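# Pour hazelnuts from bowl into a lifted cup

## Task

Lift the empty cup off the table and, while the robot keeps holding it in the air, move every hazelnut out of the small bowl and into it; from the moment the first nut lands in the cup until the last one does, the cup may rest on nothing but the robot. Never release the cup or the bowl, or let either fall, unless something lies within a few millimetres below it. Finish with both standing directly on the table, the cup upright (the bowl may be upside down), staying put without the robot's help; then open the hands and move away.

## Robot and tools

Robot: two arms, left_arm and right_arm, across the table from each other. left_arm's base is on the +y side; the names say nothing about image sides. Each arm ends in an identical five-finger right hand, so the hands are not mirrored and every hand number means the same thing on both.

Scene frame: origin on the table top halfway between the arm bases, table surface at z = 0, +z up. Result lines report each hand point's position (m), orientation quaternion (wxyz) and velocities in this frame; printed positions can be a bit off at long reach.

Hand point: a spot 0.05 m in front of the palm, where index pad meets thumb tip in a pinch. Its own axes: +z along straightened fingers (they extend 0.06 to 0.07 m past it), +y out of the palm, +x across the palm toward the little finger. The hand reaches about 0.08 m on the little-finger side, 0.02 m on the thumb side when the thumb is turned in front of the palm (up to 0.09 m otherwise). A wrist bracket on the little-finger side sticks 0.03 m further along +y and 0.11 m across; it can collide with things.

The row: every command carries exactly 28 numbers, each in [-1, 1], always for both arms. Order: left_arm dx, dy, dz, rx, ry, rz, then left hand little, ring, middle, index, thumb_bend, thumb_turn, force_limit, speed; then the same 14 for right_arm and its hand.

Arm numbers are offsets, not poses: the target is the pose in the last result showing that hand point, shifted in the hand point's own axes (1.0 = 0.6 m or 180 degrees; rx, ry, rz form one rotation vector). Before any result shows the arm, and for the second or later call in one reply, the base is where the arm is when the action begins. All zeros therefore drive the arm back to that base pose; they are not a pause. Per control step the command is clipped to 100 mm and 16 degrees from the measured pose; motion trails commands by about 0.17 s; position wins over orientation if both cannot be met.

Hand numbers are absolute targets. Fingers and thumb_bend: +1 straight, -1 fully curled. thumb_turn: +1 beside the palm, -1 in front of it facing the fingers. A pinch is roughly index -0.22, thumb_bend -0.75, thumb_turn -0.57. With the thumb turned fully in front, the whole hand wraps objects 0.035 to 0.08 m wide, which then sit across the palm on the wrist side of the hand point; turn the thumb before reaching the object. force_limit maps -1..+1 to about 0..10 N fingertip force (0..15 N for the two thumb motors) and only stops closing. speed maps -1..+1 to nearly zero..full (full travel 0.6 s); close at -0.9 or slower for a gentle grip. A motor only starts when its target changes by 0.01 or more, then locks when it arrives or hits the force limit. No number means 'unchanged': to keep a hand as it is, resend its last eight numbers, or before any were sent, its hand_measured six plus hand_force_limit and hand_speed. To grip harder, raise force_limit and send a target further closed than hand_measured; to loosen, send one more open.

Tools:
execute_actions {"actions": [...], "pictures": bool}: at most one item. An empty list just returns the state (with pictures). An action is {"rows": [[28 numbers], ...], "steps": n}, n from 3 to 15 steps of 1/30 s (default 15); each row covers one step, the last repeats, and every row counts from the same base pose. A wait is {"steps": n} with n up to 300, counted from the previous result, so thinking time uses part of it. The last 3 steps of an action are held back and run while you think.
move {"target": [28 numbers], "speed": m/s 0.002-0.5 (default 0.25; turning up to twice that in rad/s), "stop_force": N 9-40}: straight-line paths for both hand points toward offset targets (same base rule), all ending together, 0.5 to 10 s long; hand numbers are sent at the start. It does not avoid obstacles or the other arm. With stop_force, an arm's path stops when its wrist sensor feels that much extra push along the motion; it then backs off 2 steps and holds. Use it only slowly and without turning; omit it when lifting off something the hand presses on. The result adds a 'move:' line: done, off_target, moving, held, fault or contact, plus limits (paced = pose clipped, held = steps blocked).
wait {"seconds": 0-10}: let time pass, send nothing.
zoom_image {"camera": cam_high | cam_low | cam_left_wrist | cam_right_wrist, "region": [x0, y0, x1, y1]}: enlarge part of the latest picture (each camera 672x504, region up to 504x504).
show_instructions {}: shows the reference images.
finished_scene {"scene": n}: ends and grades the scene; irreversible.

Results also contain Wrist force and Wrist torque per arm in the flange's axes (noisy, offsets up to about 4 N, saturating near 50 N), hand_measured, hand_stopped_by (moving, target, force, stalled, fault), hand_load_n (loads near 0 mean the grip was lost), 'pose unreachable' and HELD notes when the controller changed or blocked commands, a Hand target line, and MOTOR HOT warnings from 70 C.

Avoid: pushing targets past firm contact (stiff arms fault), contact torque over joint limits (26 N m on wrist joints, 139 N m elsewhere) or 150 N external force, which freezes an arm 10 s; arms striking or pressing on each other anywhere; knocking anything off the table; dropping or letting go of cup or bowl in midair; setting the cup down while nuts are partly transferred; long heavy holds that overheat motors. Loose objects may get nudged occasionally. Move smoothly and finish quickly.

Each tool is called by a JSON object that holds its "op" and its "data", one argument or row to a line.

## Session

{"op": "execute_actions", "data": {
  "actions": []
}}

Scene clock: 0.00 s of 6600.00 s.
left_arm: end_effector_position=(+0.2298, +0.4174, +0.4694) hand_measured=(+1.000, +1.000, +1.000, +1.000, +1.000, +1.000) hand_load_n=(+0.0, +0.0, +0.0, +0.0, +0.0, +0.0) hand_stopped_by=(target, target, target, target, target, target) hand_force_limit=0.00 hand_speed=-0.80 end_effector_quat_wxyz=(+0.001, +0.359, +0.933, -0.001) end_effector_velocity=(-0.000, +0.000, +0.000) end_effector_angular_velocity=(-0.000, +0.000, +0.000) | right_arm: end_effector_position=(+0.1323, -0.2752, +0.4837) hand_measured=(+1.000, +1.000, +1.000, +1.000, +1.000, +1.000) hand_load_n=(+0.0, +0.0, +0.0, +0.0, +0.0, +0.0) hand_stopped_by=(target, target, target, target, target, target) hand_force_limit=0.00 hand_speed=-0.80 end_effector_quat_wxyz=(+0.011, -0.327, +0.945, +0.001) end_effector_velocity=(+0.000, -0.000, +0.000) end_effector_angular_velocity=(+0.000, -0.001, -0.001)
Joint positions: left_arm=[ 0.559 -1.721  1.364  1.926  1.572 -1.892] | right_arm=[-1.193 -1.746  1.341  1.954  1.568 -1.877]
Joint velocities: left_arm=[-0.001 -0.     0.     0.     0.    -0.001] | right_arm=[-0.001 -0.001 -0.    -0.    -0.     0.   ]
Motor temperatures (°C, as the motors report them): left_arm=[24 26 25 36 31 31] | right_arm=[27 27 25 34 32 30]
Wrist force (N, on the end effector, along its own x y z axes, offset not removed): no reading
Wrist torque (N m, same axes, about the end effector's origin, offset not removed): no reading
Hand target (left_arm): +0.230, +0.417, +0.469; +0.001, +0.359, +0.933, -0.001
Hand target (right_arm): +0.132, -0.275, +0.484; +0.011, -0.327, +0.945, +0.001

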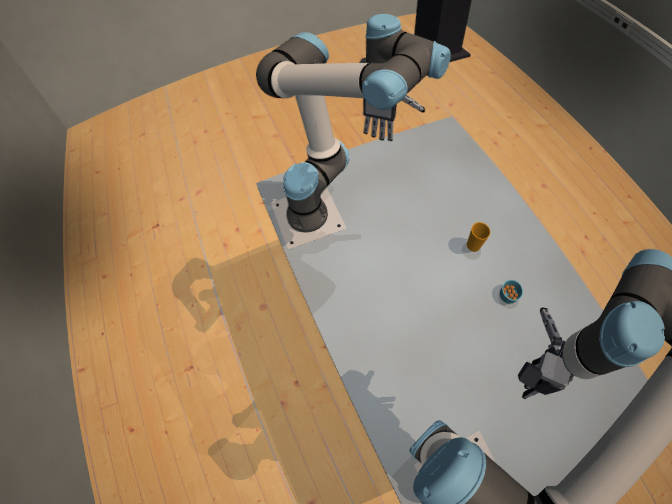

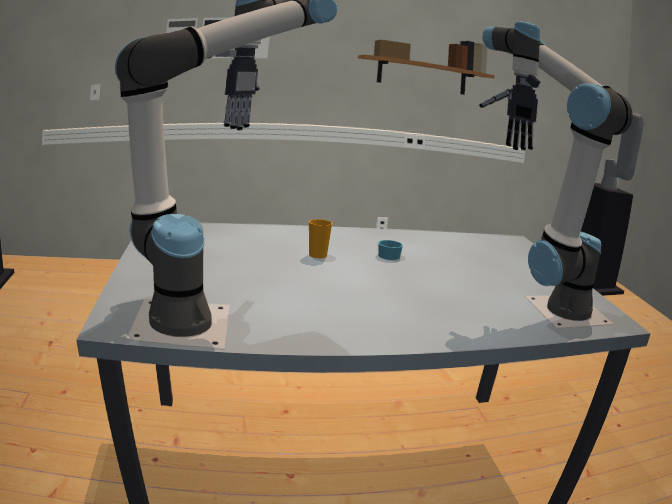

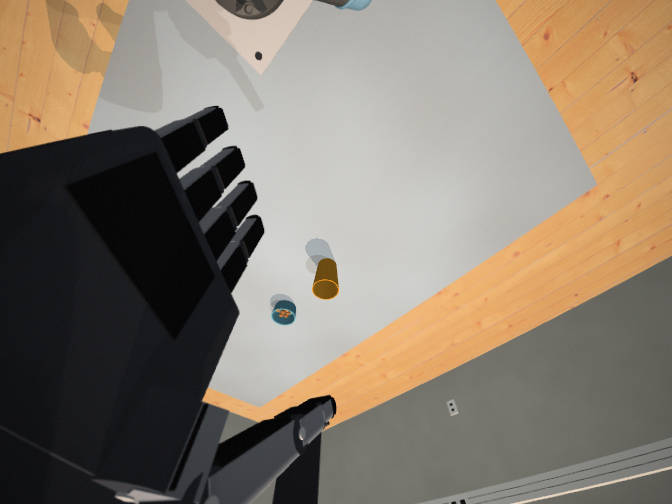

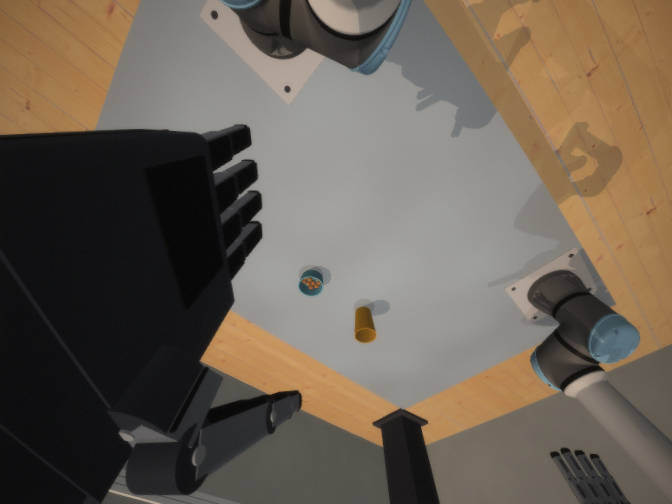

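{"op": "move", "data": {
  "target": [-0.458,-0.26,0.53,-0.457,0.157,0.638,1,1,1,1,1,-1,0.2,0,-0.543,-0.1,0.64,0.102,-0.414,-0.772,0.7,0.7,0.7,0.7,1,-1,0.6,0]
}}

Scene clock: 6.53 s of 6600.00 s.
left_arm: end_effector_position=(+0.3289, +0.1166, +0.1524) hand_measured=(+1.000, +1.000, +1.000, +1.000, +1.000, -1.000) hand_load_n=(+0.0, +0.0, +0.0, +0.0, +0.0, +0.0) hand_stopped_by=(target, target, target, target, target, target) hand_force_limit=0.20 hand_speed=0.00 end_effector_quat_wxyz=(+0.021, +0.819, +0.018, +0.574) end_effector_velocity=(+0.000, +0.000, -0.001) end_effector_angular_velocity=(-0.002, +0.004, -0.017) | right_arm: end_effector_position=(+0.4335, -0.1175, +0.1068) hand_measured=(+0.700, +0.700, +0.700, +0.700, +1.000, -1.000) hand_load_n=(+0.0, +0.0, +0.0, +0.0, +0.0, +0.0) hand_stopped_by=(target, target, target, target, target, target) hand_force_limit=0.60 hand_speed=0.00 end_effector_quat_wxyz=(-0.477, +0.871, +0.112, -0.033) end_effector_velocity=(+0.000, +0.000, +0.000) end_effector_angular_velocity=(+0.001, -0.002, +0.003)
Joint positions: left_arm=[ 0.106 -1.207  1.986  0.579  0.356  0.168] | right_arm=[-1.323 -0.854  1.34   1.036  0.576 -4.712]
Joint velocities: left_arm=[ 0.007 -0.02   0.008 -0.05   0.009  0.064] | right_arm=[ 0.     0.001 -0.002  0.003 -0.    -0.005]
Motor temperatures (°C, as the motors report them): left_arm=[24 26 25 36 31 31] | right_arm=[27 27 25 34 32 30]
Wrist force (N, on the end effector, along its own x y z axes, offset not removed): left_arm=[0.8 -1.7 2.2] | right_arm=[0.7 -0.8 -0.7]
Wrist torque (N m, same axes, about the end effector's origin, offset not removed): left_arm=[-0.35 -0.10 0.18] | right_arm=[0.17 -0.12 -0.05]
Hand target (left_arm): +0.329, +0.117, +0.152; +0.022, +0.819, +0.017, +0.574
Hand target (right_arm): +0.434, -0.117, +0.107; -0.477, +0.871, +0.112, -0.033
Off the commanded pose (left_arm): 0.000 m, 0 deg.
Off the commanded pose (right_arm): 0.001 m, 0 deg.
Kept back: nothing.
move: done

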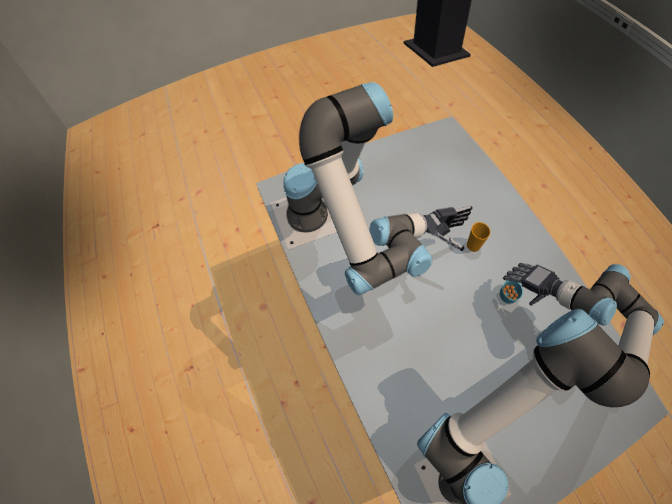

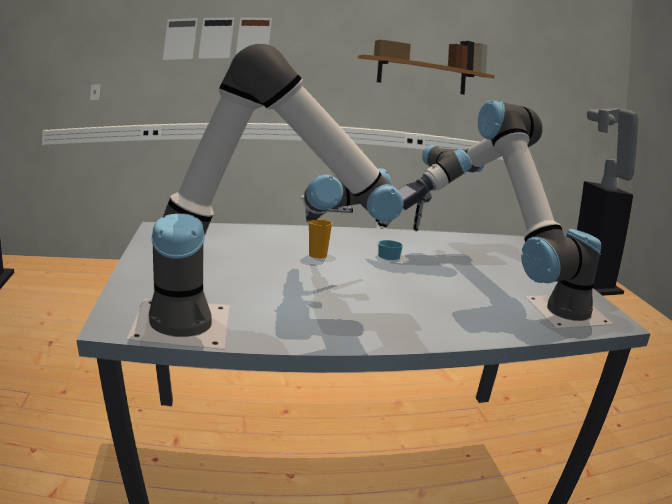

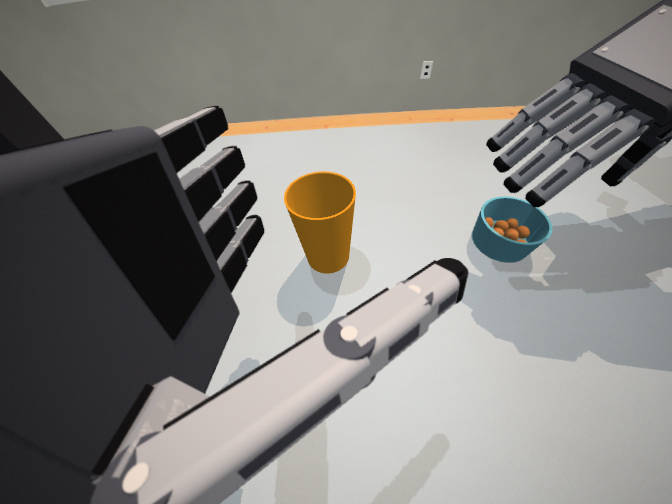

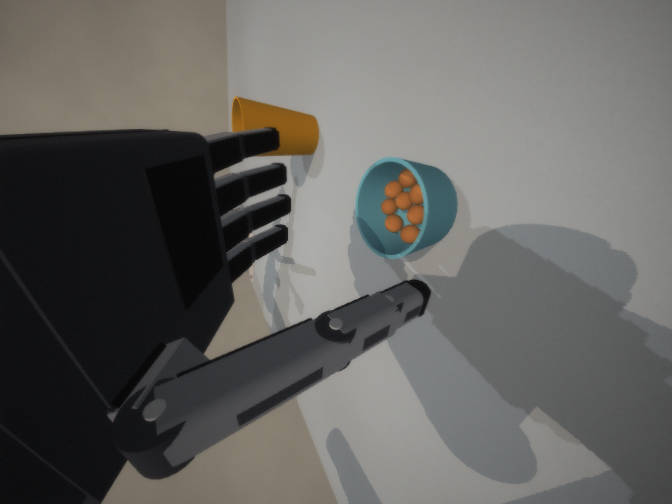

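{"op": "move", "data": {
  "target": [-0.107,-0.117,0.145,-0.26,0,0.094,1,1,1,1,1,-1,0.2,0,0.03,0.028,0.05,0,0,0,0.7,0.7,0.7,0.7,1,-1,0.6,0],
  "speed": 0.2
}}

Scene clock: 9.47 s of 6600.00 s.
left_arm: end_effector_position=(+0.3884, +0.1820, +0.0588) hand_measured=(+1.000, +1.000, +1.000, +1.000, +1.000, -1.000) hand_load_n=(+0.0, +0.0, +0.0, +0.0, +0.0, +0.0) hand_stopped_by=(target, target, target, target, target, target) hand_force_limit=0.20 hand_speed=0.00 end_effector_quat_wxyz=(+0.260, +0.737, -0.328, +0.531) end_effector_velocity=(-0.000, -0.000, -0.001) end_effector_angular_velocity=(+0.001, +0.002, -0.016) | right_arm: end_effector_position=(+0.4487, -0.0975, +0.0772) hand_measured=(+0.700, +0.700, +0.700, +0.700, +1.000, -1.000) hand_load_n=(+0.0, +0.0, +0.0, +0.0, +0.0, +0.0) hand_stopped_by=(target, target, target, target, target, target) hand_force_limit=0.60 hand_speed=0.00 end_effector_quat_wxyz=(-0.477, +0.871, +0.112, -0.033) end_effector_velocity=(-0.000, +0.000, -0.000) end_effector_angular_velocity=(+0.001, +0.000, +0.000)
Joint positions: left_arm=[ 0.919 -1.277  2.202 -0.615  1.741  1.588] | right_arm=[-1.294 -0.775  1.267  0.985  0.578 -4.658]
Joint velocities: left_arm=[ 0.009  0.008 -0.009  0.004  0.024  0.008] | right_arm=[ 0.001  0.     0.    -0.001 -0.001  0.001]
Motor temperatures (°C, as the motors report them): left_arm=[24 26 25 36 31 31] | right_arm=[27 27 25 34 32 30]
Wrist force (N, on the end effector, along its own x y z axes, offset not removed): left_arm=[-0.2 -3.1 -1.4] | right_arm=[-2.0 0.6 -1.1]
Wrist torque (N m, same axes, about the end effector's origin, offset not removed): left_arm=[-0.45 0.13 0.07] | right_arm=[0.26 0.39 -0.19]
Hand target (left_arm): +0.388, +0.182, +0.059; +0.261, +0.736, -0.328, +0.531
Hand target (right_arm): +0.449, -0.097, +0.077; -0.477, +0.871, +0.112, -0.033
Off the commanded pose (left_arm): 0.000 m, 0 deg.
Off the commanded pose (right_arm): 0.000 m, 0 deg.
Kept back: nothing.
move: done

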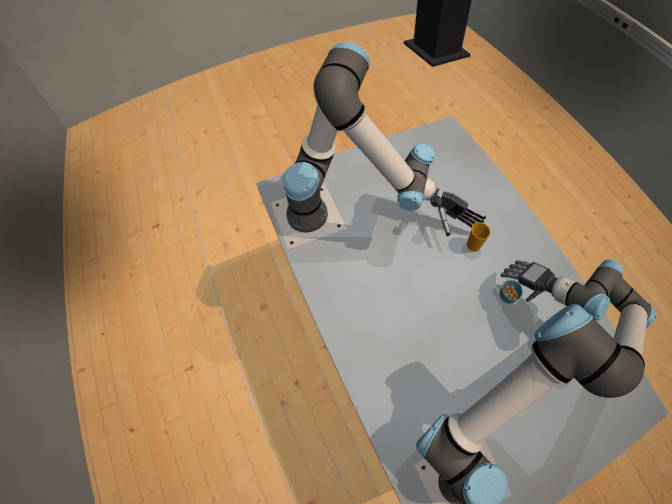

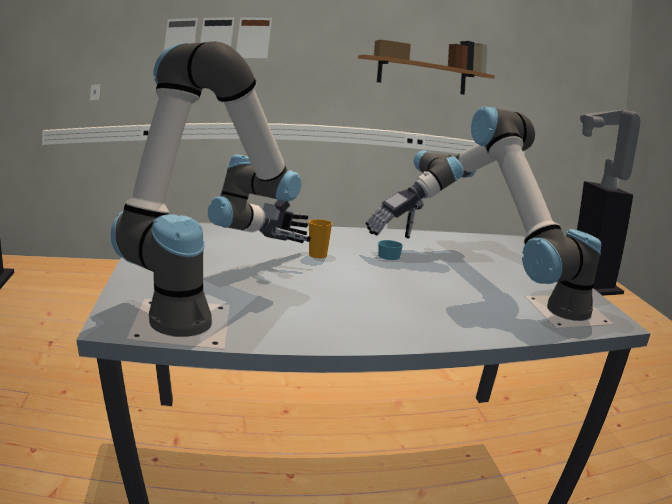

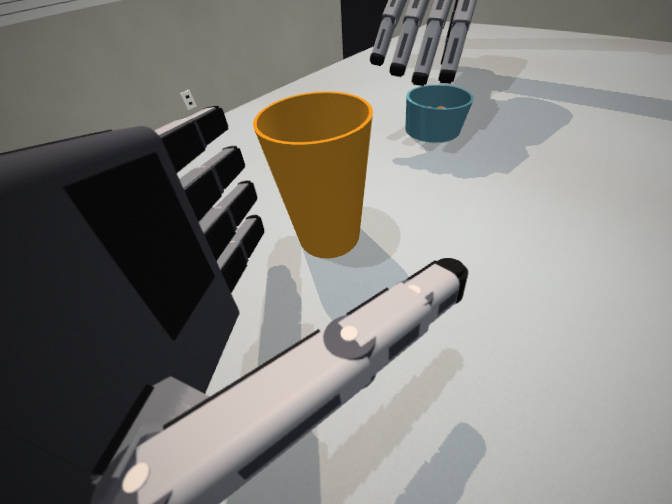

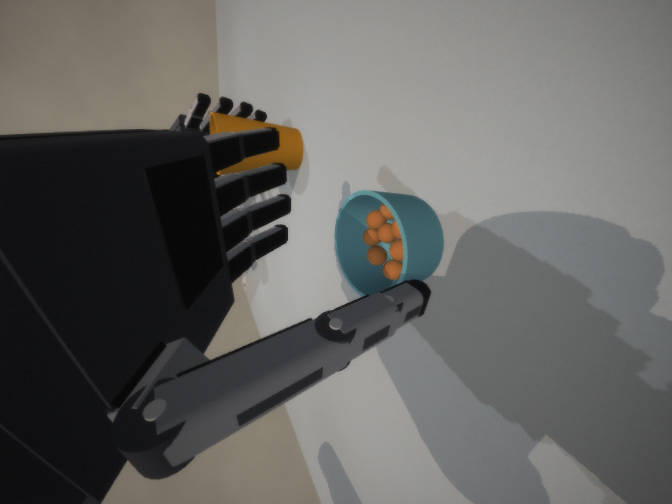

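{"op": "move", "data": {
  "target": [0.027,0,0.18,0,0,0,1,1,1,1,1,-1,0.2,0,0,0.068,0.054,0,0,0,0.7,0.7,0.7,0.7,1,-1,0.6,0],
  "speed": 0.04,
  "stop_force": 12
}}

{"op": "move", "data": {
  "target": [0,0,0,0,0,0,-0.8,-0.8,-0.8,-0.8,-0.6,-1,0.4,-0.75,0,0,0,0,0,0,0.7,0.7,-0.3,-0.3,0.3,-1,0.6,-0.8]
}}

Scene clock: 12.80 s of 6600.00 s.
left_arm: end_effector_position=(+0.4578, +0.0998, +0.0419) hand_measured=(+1.000, +1.000, +1.000, +1.000, +1.000, -1.000) hand_load_n=(+0.0, +0.0, +0.0, +0.0, +0.0, +0.0) hand_stopped_by=(target, target, target, target, target, target) hand_force_limit=0.20 hand_speed=0.00 end_effector_quat_wxyz=(+0.260, +0.737, -0.328, +0.531) end_effector_velocity=(+0.003, -0.002, +0.001) end_effector_angular_velocity=(-0.001, -0.001, +0.001) | right_arm: end_effector_position=(+0.4500, -0.0921, +0.0255) hand_measured=(+0.700, +0.700, +0.700, +0.700, +1.000, -1.000) hand_load_n=(+0.0, +0.0, +0.0, +0.0, +0.0, +0.0) hand_stopped_by=(target, target, target, target, target, target) hand_force_limit=0.60 hand_speed=0.00 end_effector_quat_wxyz=(-0.477, +0.871, +0.112, -0.033) end_effector_velocity=(+0.000, +0.000, -0.001) end_effector_angular_velocity=(+0.000, +0.000, -0.000)
Joint positions: left_arm=[ 0.876 -1.073  1.931 -0.55   1.7    1.575] | right_arm=[-1.285 -0.704  1.28   0.888  0.579 -4.642]
Joint velocities: left_arm=[ 0.001  0.003 -0.008  0.003 -0.001 -0.   ] | right_arm=[ 0.     0.002 -0.    -0.001 -0.     0.   ]
Motor temperatures (°C, as the motors report them): left_arm=[24 26 25 36 31 31] | right_arm=[27 27 25 34 32 30]
Wrist force (N, on the end effector, along its own x y z axes, offset not removed): left_arm=[-2.8 -1.4 -0.5] | right_arm=[-0.8 -1.4 0.0]
Wrist torque (N m, same axes, about the end effector's origin, offset not removed): left_arm=[-0.32 0.55 -0.15] | right_arm=[-0.13 0.09 0.00]
Hand target (left_arm): +0.458, +0.100, +0.042; +0.260, +0.737, -0.328, +0.531
Hand target (right_arm): +0.450, -0.092, +0.025; -0.477, +0.871, +0.112, -0.033
Off the commanded pose (left_arm): 0.000 m, 0 deg.
Off the commanded pose (right_arm): 0.000 m, 0 deg.
Kept back: nothing.
move: done

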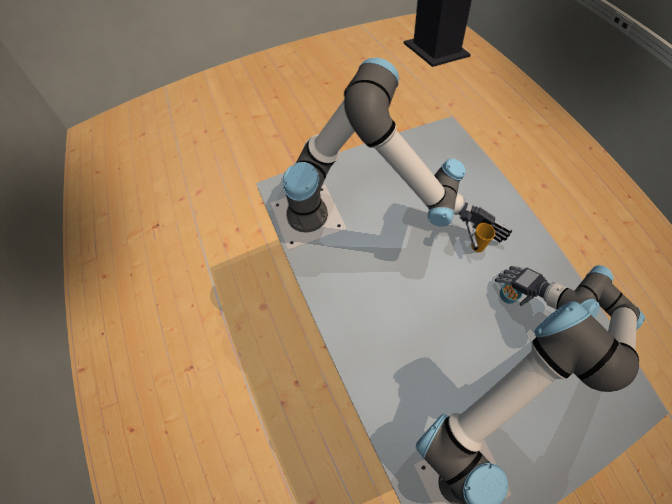

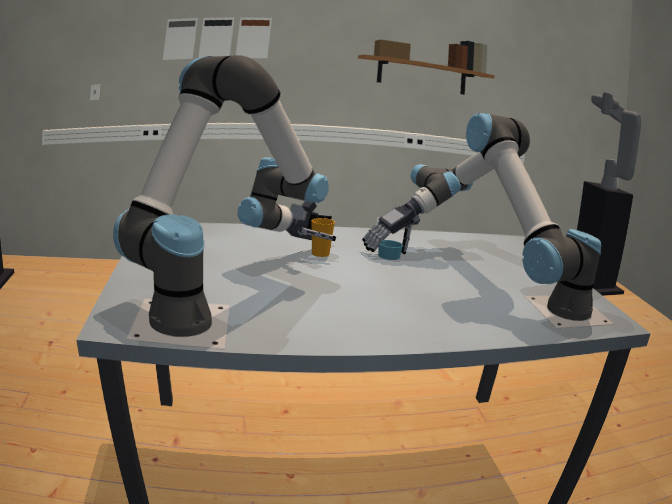

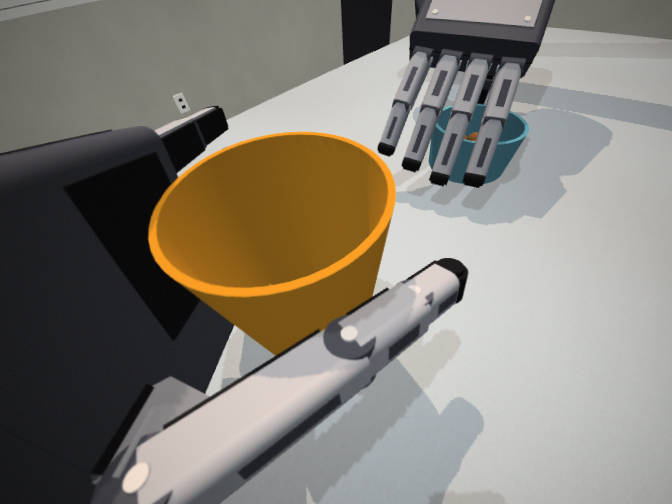

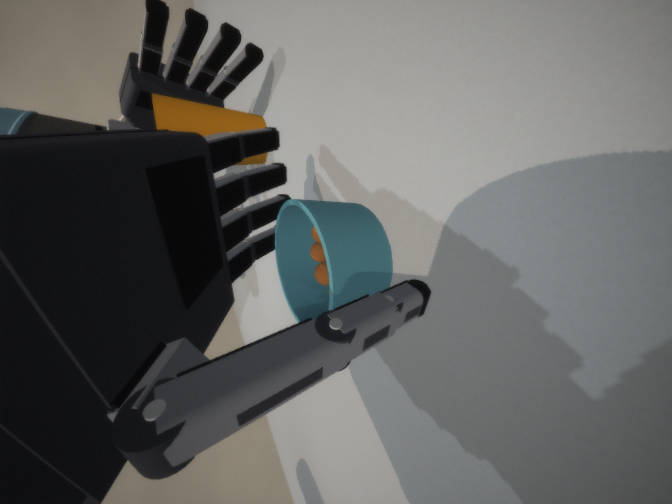

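Scene clock: 15.80 s of 6600.00 s.
left_arm: end_effector_position=(+0.4578, +0.0998, +0.0419) hand_measured=(-0.134, -0.066, -0.024, +0.018, +0.374, -1.000) hand_load_n=(+9.5, +2.5, +3.5, +5.5, +15.0, +9.0) hand_stopped_by=(force, force, force, force, force, target) hand_force_limit=0.40 hand_speed=-0.75 end_effector_quat_wxyz=(+0.260, +0.737, -0.328, +0.531) end_effector_velocity=(-0.001, -0.001, -0.000) end_effector_angular_velocity=(+0.001, -0.000, -0.002) | right_arm: end_effector_position=(+0.4500, -0.0921, +0.0255) hand_measured=(+0.700, +0.700, +0.226, +0.260, +0.744, -1.000) hand_load_n=(+0.0, +0.0, +8.5, +4.0, +16.0, +0.0) hand_stopped_by=(target, target, force, force, force, target) hand_force_limit=0.60 hand_speed=-0.80 end_effector_quat_wxyz=(-0.477, +0.871, +0.112, -0.033) end_effector_velocity=(+0.001, +0.000, +0.000) end_effector_angular_velocity=(+0.000, -0.003, +0.000)
Joint positions: left_arm=[ 0.876 -1.073  1.931 -0.55   1.7    1.575] | right_arm=[-1.285 -0.704  1.28   0.888  0.579 -4.642]
Joint velocities: left_arm=[-0.001 -0.    -0.     0.     0.001  0.001] | right_arm=[ 0.    -0.001 -0.    -0.001  0.    -0.   ]
Motor temperatures (°C, as the motors report them): left_arm=[24 26 25 36 31 31] | right_arm=[27 27 25 34 32 30]
Wrist force (N, on the end effector, along its own x y z axes, offset not removed): left_arm=[-1.5 -0.9 1.4] | right_arm=[0.6 -12.0 -5.7]
Wrist torque (N m, same axes, about the end effector's origin, offset not removed): left_arm=[-0.33 0.16 0.02] | right_arm=[-0.10 0.17 -0.15]
Hand target (left_arm): +0.458, +0.100, +0.042; +0.260, +0.737, -0.328, +0.531
Hand target (right_arm): +0.450, -0.092, +0.026; -0.477, +0.871, +0.112, -0.033
Off the commanded pose (left_arm): 0.000 m, 0 deg.
Off the commanded pose (right_arm): 0.000 m, 0 deg.
Kept back: nothing.
move: done

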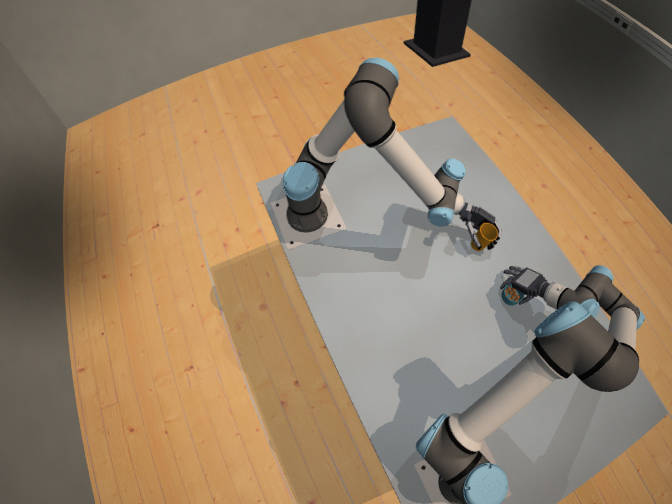

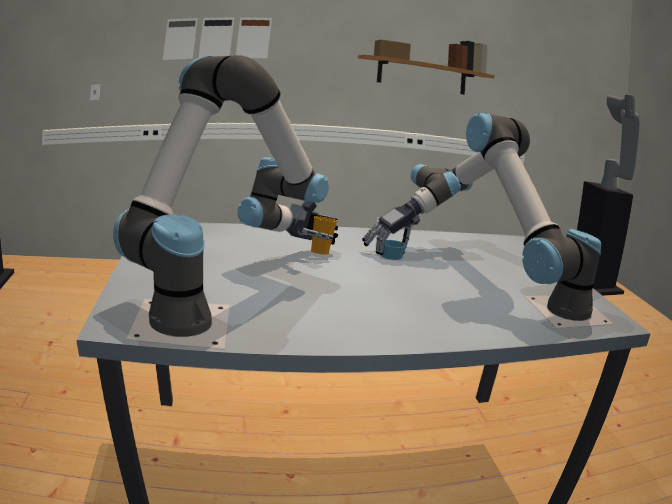

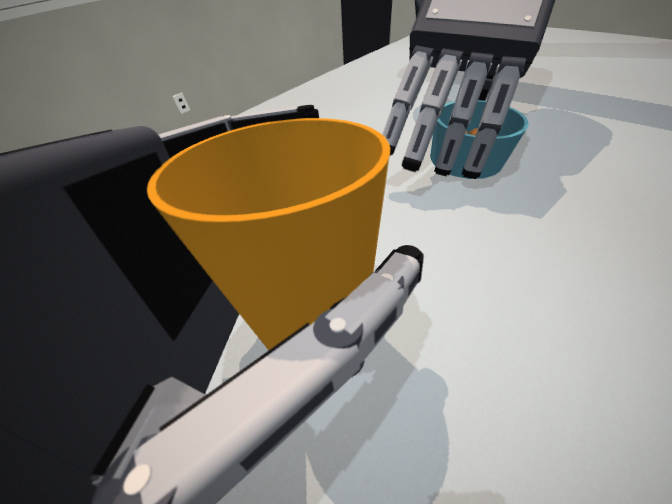

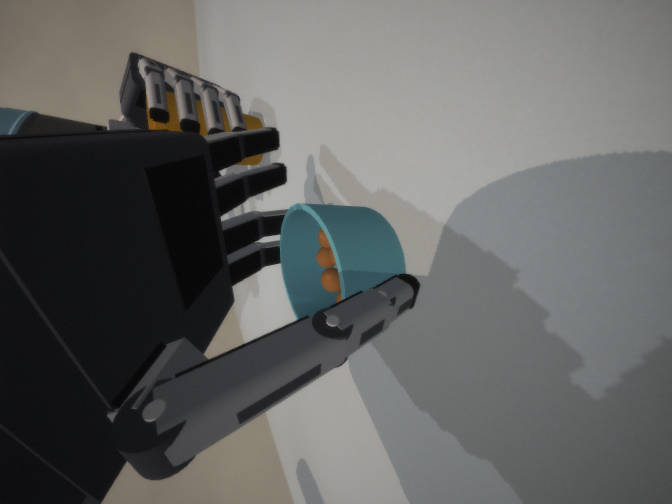

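{"op": "move", "data": {
  "target": [0.06,0,-0.02,0,0.07,0,-0.8,-0.8,-0.8,-0.8,-0.6,-1,0.4,-0.75,0,-0.005,-0.003,0,0,0,0.7,0.7,-0.35,-0.35,0.3,-1,0.8,-0.9],
  "speed": 0.06
}}

Scene clock: 18.17 s of 6600.00 s.
left_arm: end_effector_position=(+0.4585, +0.1012, +0.0796) hand_measured=(-0.134, -0.066, -0.024, +0.018, +0.374, -1.000) hand_load_n=(+9.5, +2.5, +3.5, +5.5, +15.0, +9.0) hand_stopped_by=(force, force, force, force, force, target) hand_force_limit=0.40 hand_speed=-0.75 end_effector_quat_wxyz=(+0.294, +0.674, -0.297, +0.608) end_effector_velocity=(+0.000, +0.001, +0.001) end_effector_angular_velocity=(-0.009, -0.007, +0.002) | right_arm: end_effector_position=(+0.4498, -0.0920, +0.0290) hand_measured=(+0.700, +0.700, +0.224, +0.240, +0.746, -1.000) hand_load_n=(+0.0, +0.0, +6.0, +7.5, +19.0, +0.5) hand_stopped_by=(target, target, force, force, force, target) hand_force_limit=0.80 hand_speed=-0.90 end_effector_quat_wxyz=(-0.477, +0.871, +0.112, -0.033) end_effector_velocity=(-0.001, +0.000, +0.000) end_effector_angular_velocity=(-0.000, +0.002, +0.002)
Joint positions: left_arm=[ 0.88  -1.115  2.047 -0.845  1.702  1.547] | right_arm=[-1.285 -0.709  1.279  0.893  0.579 -4.642]
Joint velocities: left_arm=[ 0.001 -0.001  0.007 -0.019 -0.    -0.002] | right_arm=[ 0.001  0.     0.     0.003 -0.    -0.002]
Motor temperatures (°C, as the motors report them): left_arm=[24 26 25 36 31 31] | right_arm=[27 27 25 34 32 30]
Wrist force (N, on the end effector, along its own x y z axes, offset not removed): left_arm=[-2.0 -1.1 -0.5] | right_arm=[-0.1 0.2 0.7]
Wrist torque (N m, same axes, about the end effector's origin, offset not removed): left_arm=[-0.22 0.41 -0.08] | right_arm=[0.09 0.02 0.02]
Hand target (left_arm): +0.458, +0.101, +0.080; +0.295, +0.674, -0.297, +0.609
Hand target (right_arm): +0.450, -0.092, +0.029; -0.477, +0.871, +0.112, -0.033
Off the commanded pose (left_arm): 0.000 m, 0 deg.
Off the commanded pose (right_arm): 0.000 m, 0 deg.
Kept back: nothing.
move: done

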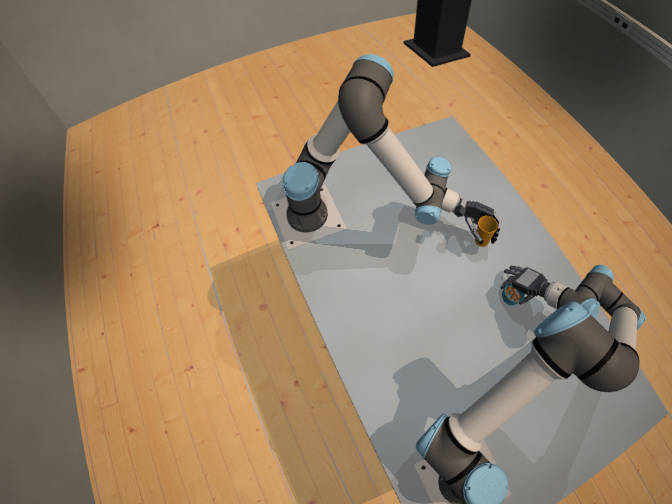

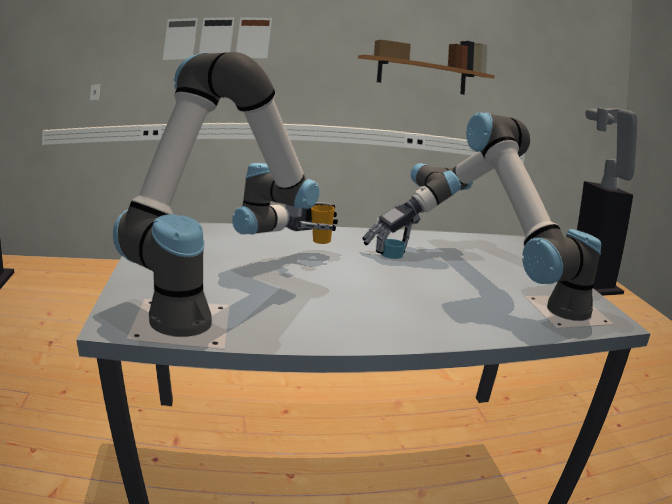

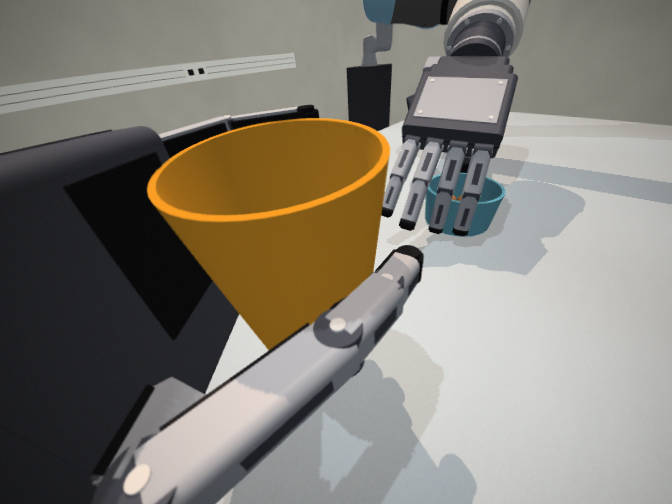

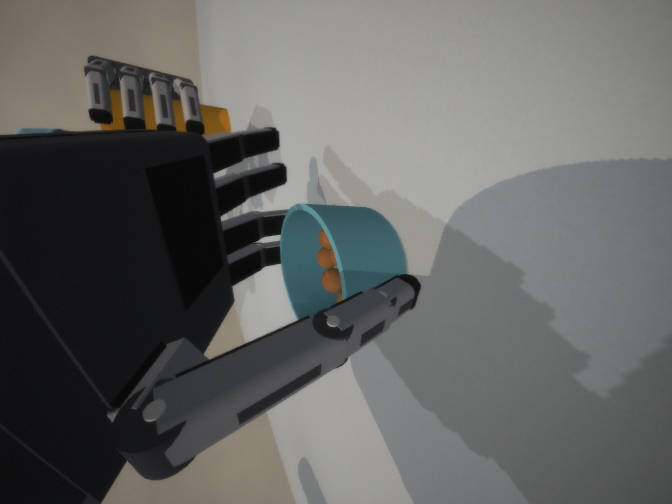

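{"op": "move", "data": {
  "target": [0,0,0,0,0,0,-0.8,-0.8,-0.8,-0.8,-0.6,-1,0.4,-0.75,0.015,-0.26,-0.167,0,0,0,0.7,0.7,-0.35,-0.35,0.3,-1,0.8,-0.9],
  "speed": 0.1
}}

{"op": "move", "data": {
  "target": [0.008,0.088,0.1,0,0,0,-0.8,-0.8,-0.8,-0.8,-0.6,-1,0.4,-0.75,0.098,-0.083,0.183,-0.02,0.13,-0.22,0.7,0.7,-0.35,-0.35,0.3,-1,0.8,-0.9],
  "speed": 0.1
}}

{"op": "zoom_image", "data": {
  "camera": "cam_low",
  "region": [270,110,470,260]
}}

Scene clock: 20.73 s of 6600.00 s.
left_arm: end_effector_position=(+0.4585, +0.1012, +0.0796) hand_measured=(-0.134, -0.066, -0.024, +0.018, +0.374, -1.000) hand_load_n=(+9.5, +2.5, +3.5, +5.5, +15.0, +9.0) hand_stopped_by=(force, force, force, force, force, target) hand_force_limit=0.40 hand_speed=-0.75 end_effector_quat_wxyz=(+0.294, +0.674, -0.297, +0.608) end_effector_velocity=(+0.001, +0.001, -0.000) end_effector_angular_velocity=(+0.000, -0.000, +0.003) | right_arm: end_effector_position=(+0.4498, -0.0912, +0.2145) hand_measured=(+0.700, +0.700, +0.224, +0.240, +0.746, -1.000) hand_load_n=(+0.0, +0.0, +6.0, +7.5, +19.0, +0.5) hand_stopped_by=(target, target, force, force, force, target) hand_force_limit=0.80 hand_speed=-0.90 end_effector_quat_wxyz=(-0.477, +0.871, +0.112, -0.033) end_effector_velocity=(+0.002, -0.001, +0.002) end_effector_angular_velocity=(+0.001, -0.005, +0.000)
Joint positions: left_arm=[ 0.88  -1.115  2.047 -0.845  1.702  1.547] | right_arm=[-1.284 -0.886  1.087  1.26   0.579 -4.639]
Joint velocities: left_arm=[ 0.003  0.    -0.     0.    -0.     0.   ] | right_arm=[-0.002 -0.001 -0.005  0.003 -0.    -0.003]
Motor temperatures (°C, as the motors report them): left_arm=[24 26 25 36 31 31] | right_arm=[27 27 25 34 32 30]
Wrist force (N, on the end effector, along its own x y z axes, offset not removed): left_arm=[-1.1 -2.0 0.4] | right_arm=[0.0 1.3 -0.8]
Wrist torque (N m, same axes, about the end effector's origin, offset not removed): left_arm=[-0.38 0.21 0.01] | right_arm=[0.35 -0.03 0.06]
Hand target (left_arm): +0.458, +0.101, +0.080; +0.294, +0.674, -0.297, +0.608
Hand target (right_arm): +0.450, -0.091, +0.215; -0.477, +0.871, +0.112, -0.033
Off the commanded pose (left_arm): 0.000 m, 0 deg.
Off the commanded pose (right_arm): 0.000 m, 0 deg.
Kept back: nothing.
move: done

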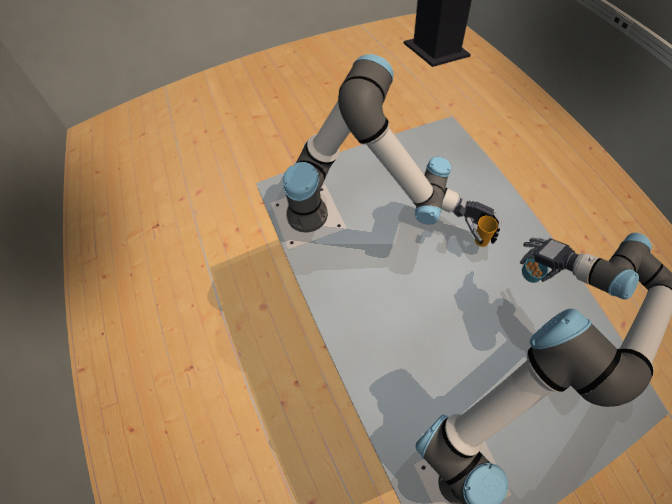

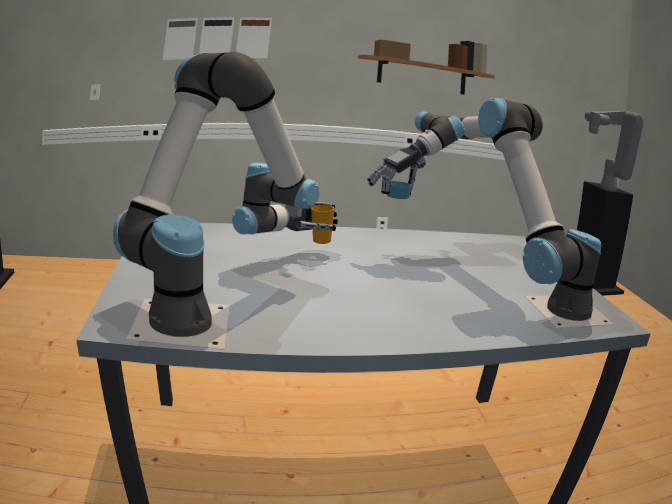

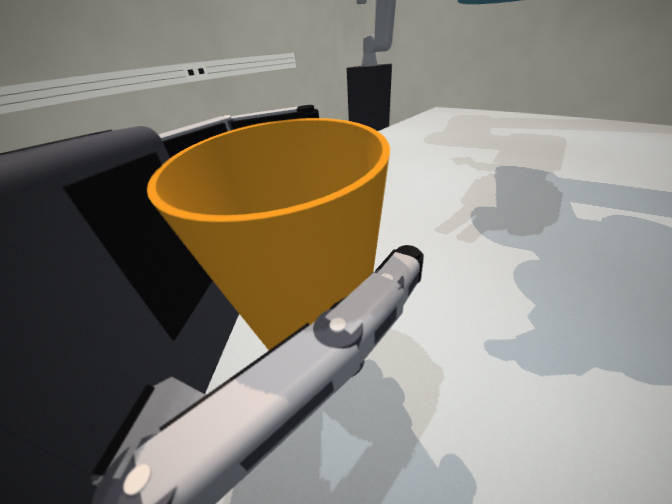

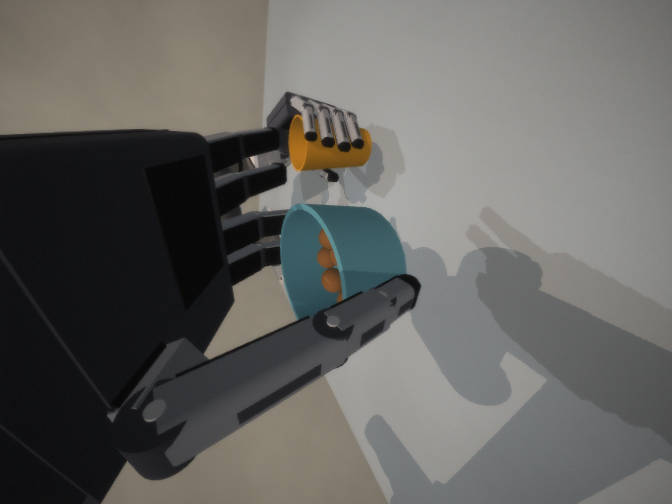

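Scene clock: 25.13 s of 6600.00 s.
left_arm: end_effector_position=(+0.4575, +0.0212, +0.0811) hand_measured=(-0.134, -0.066, -0.024, +0.018, +0.374, -1.000) hand_load_n=(+9.5, +2.5, +3.5, +5.5, +15.0, +9.0) hand_stopped_by=(force, force, force, force, force, target) hand_force_limit=0.40 hand_speed=-0.75 end_effector_quat_wxyz=(+0.295, +0.674, -0.297, +0.608) end_effector_velocity=(+0.000, -0.001, +0.001) end_effector_angular_velocity=(-0.000, -0.001, -0.000) | right_arm: end_effector_position=(+0.4809, +0.0384, +0.1996) hand_measured=(+0.700, +0.700, +0.224, +0.240, +0.746, -1.000) hand_load_n=(+0.0, +0.0, +6.0, +7.5, +19.0, +1.0) hand_stopped_by=(target, target, force, force, force, target) hand_force_limit=0.80 hand_speed=-0.90 end_effector_quat_wxyz=(-0.445, +0.786, +0.302, +0.306) end_effector_velocity=(+0.001, +0.001, -0.000) end_effector_angular_velocity=(+0.001, -0.010, -0.002)
Joint positions: left_arm=[ 0.749 -1.055  1.933 -0.791  1.572  1.535] | right_arm=[-1.022 -1.069  1.31   0.343  0.856 -4.519]
Joint velocities: left_arm=[-0.002  0.    -0.002  0.001 -0.002  0.001] | right_arm=[ 0.003 -0.001  0.005 -0.013  0.007 -0.   ]
Motor temperatures (°C, as the motors report them): left_arm=[24 26 25 36 31 31] | right_arm=[27 27 25 34 32 30]
Wrist force (N, on the end effector, along its own x y z axes, offset not removed): left_arm=[-0.1 -1.6 -0.8] | right_arm=[0.0 0.5 0.5]
Wrist torque (N m, same axes, about the end effector's origin, offset not removed): left_arm=[-0.26 -0.02 0.11] | right_arm=[0.05 -0.21 0.01]
Hand target (left_arm): +0.457, +0.021, +0.081; +0.295, +0.674, -0.297, +0.608
Hand target (right_arm): +0.481, +0.039, +0.200; -0.445, +0.785, +0.302, +0.306
Off the commanded pose (left_arm): 0.000 m, 0 deg.
Off the commanded pose (right_arm): 0.000 m, 0 deg.
Kept back: nothing.
move: done

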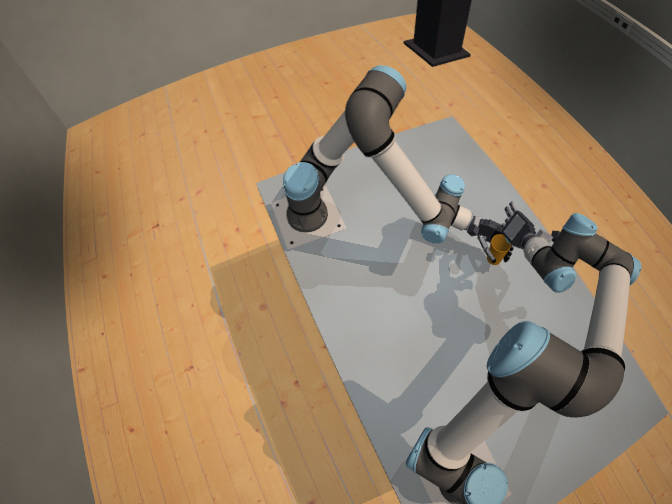

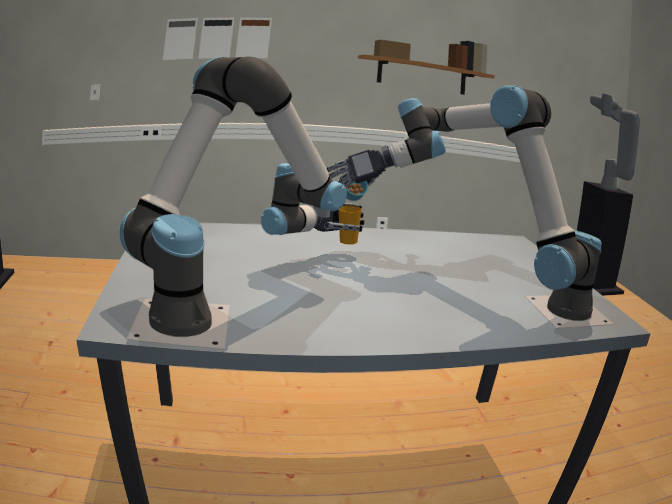

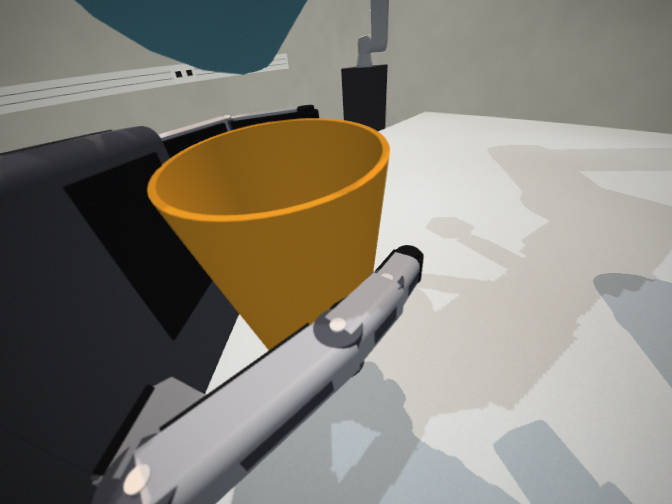

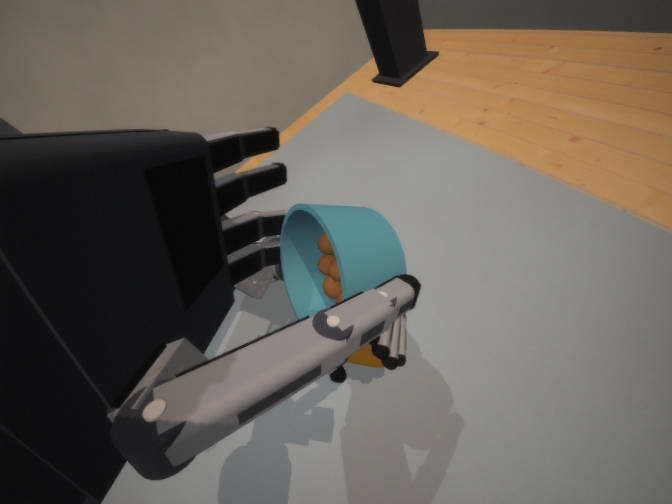

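Region (270, 110, 470, 260) of cam_low's 672x504 image, scaled by 2.520, with more detail than that image has; it fills the top 378 rows of this view, and the rest is white.

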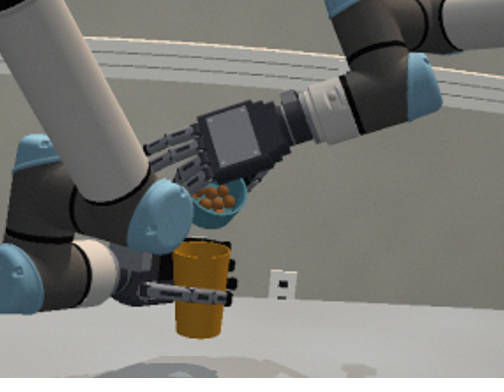

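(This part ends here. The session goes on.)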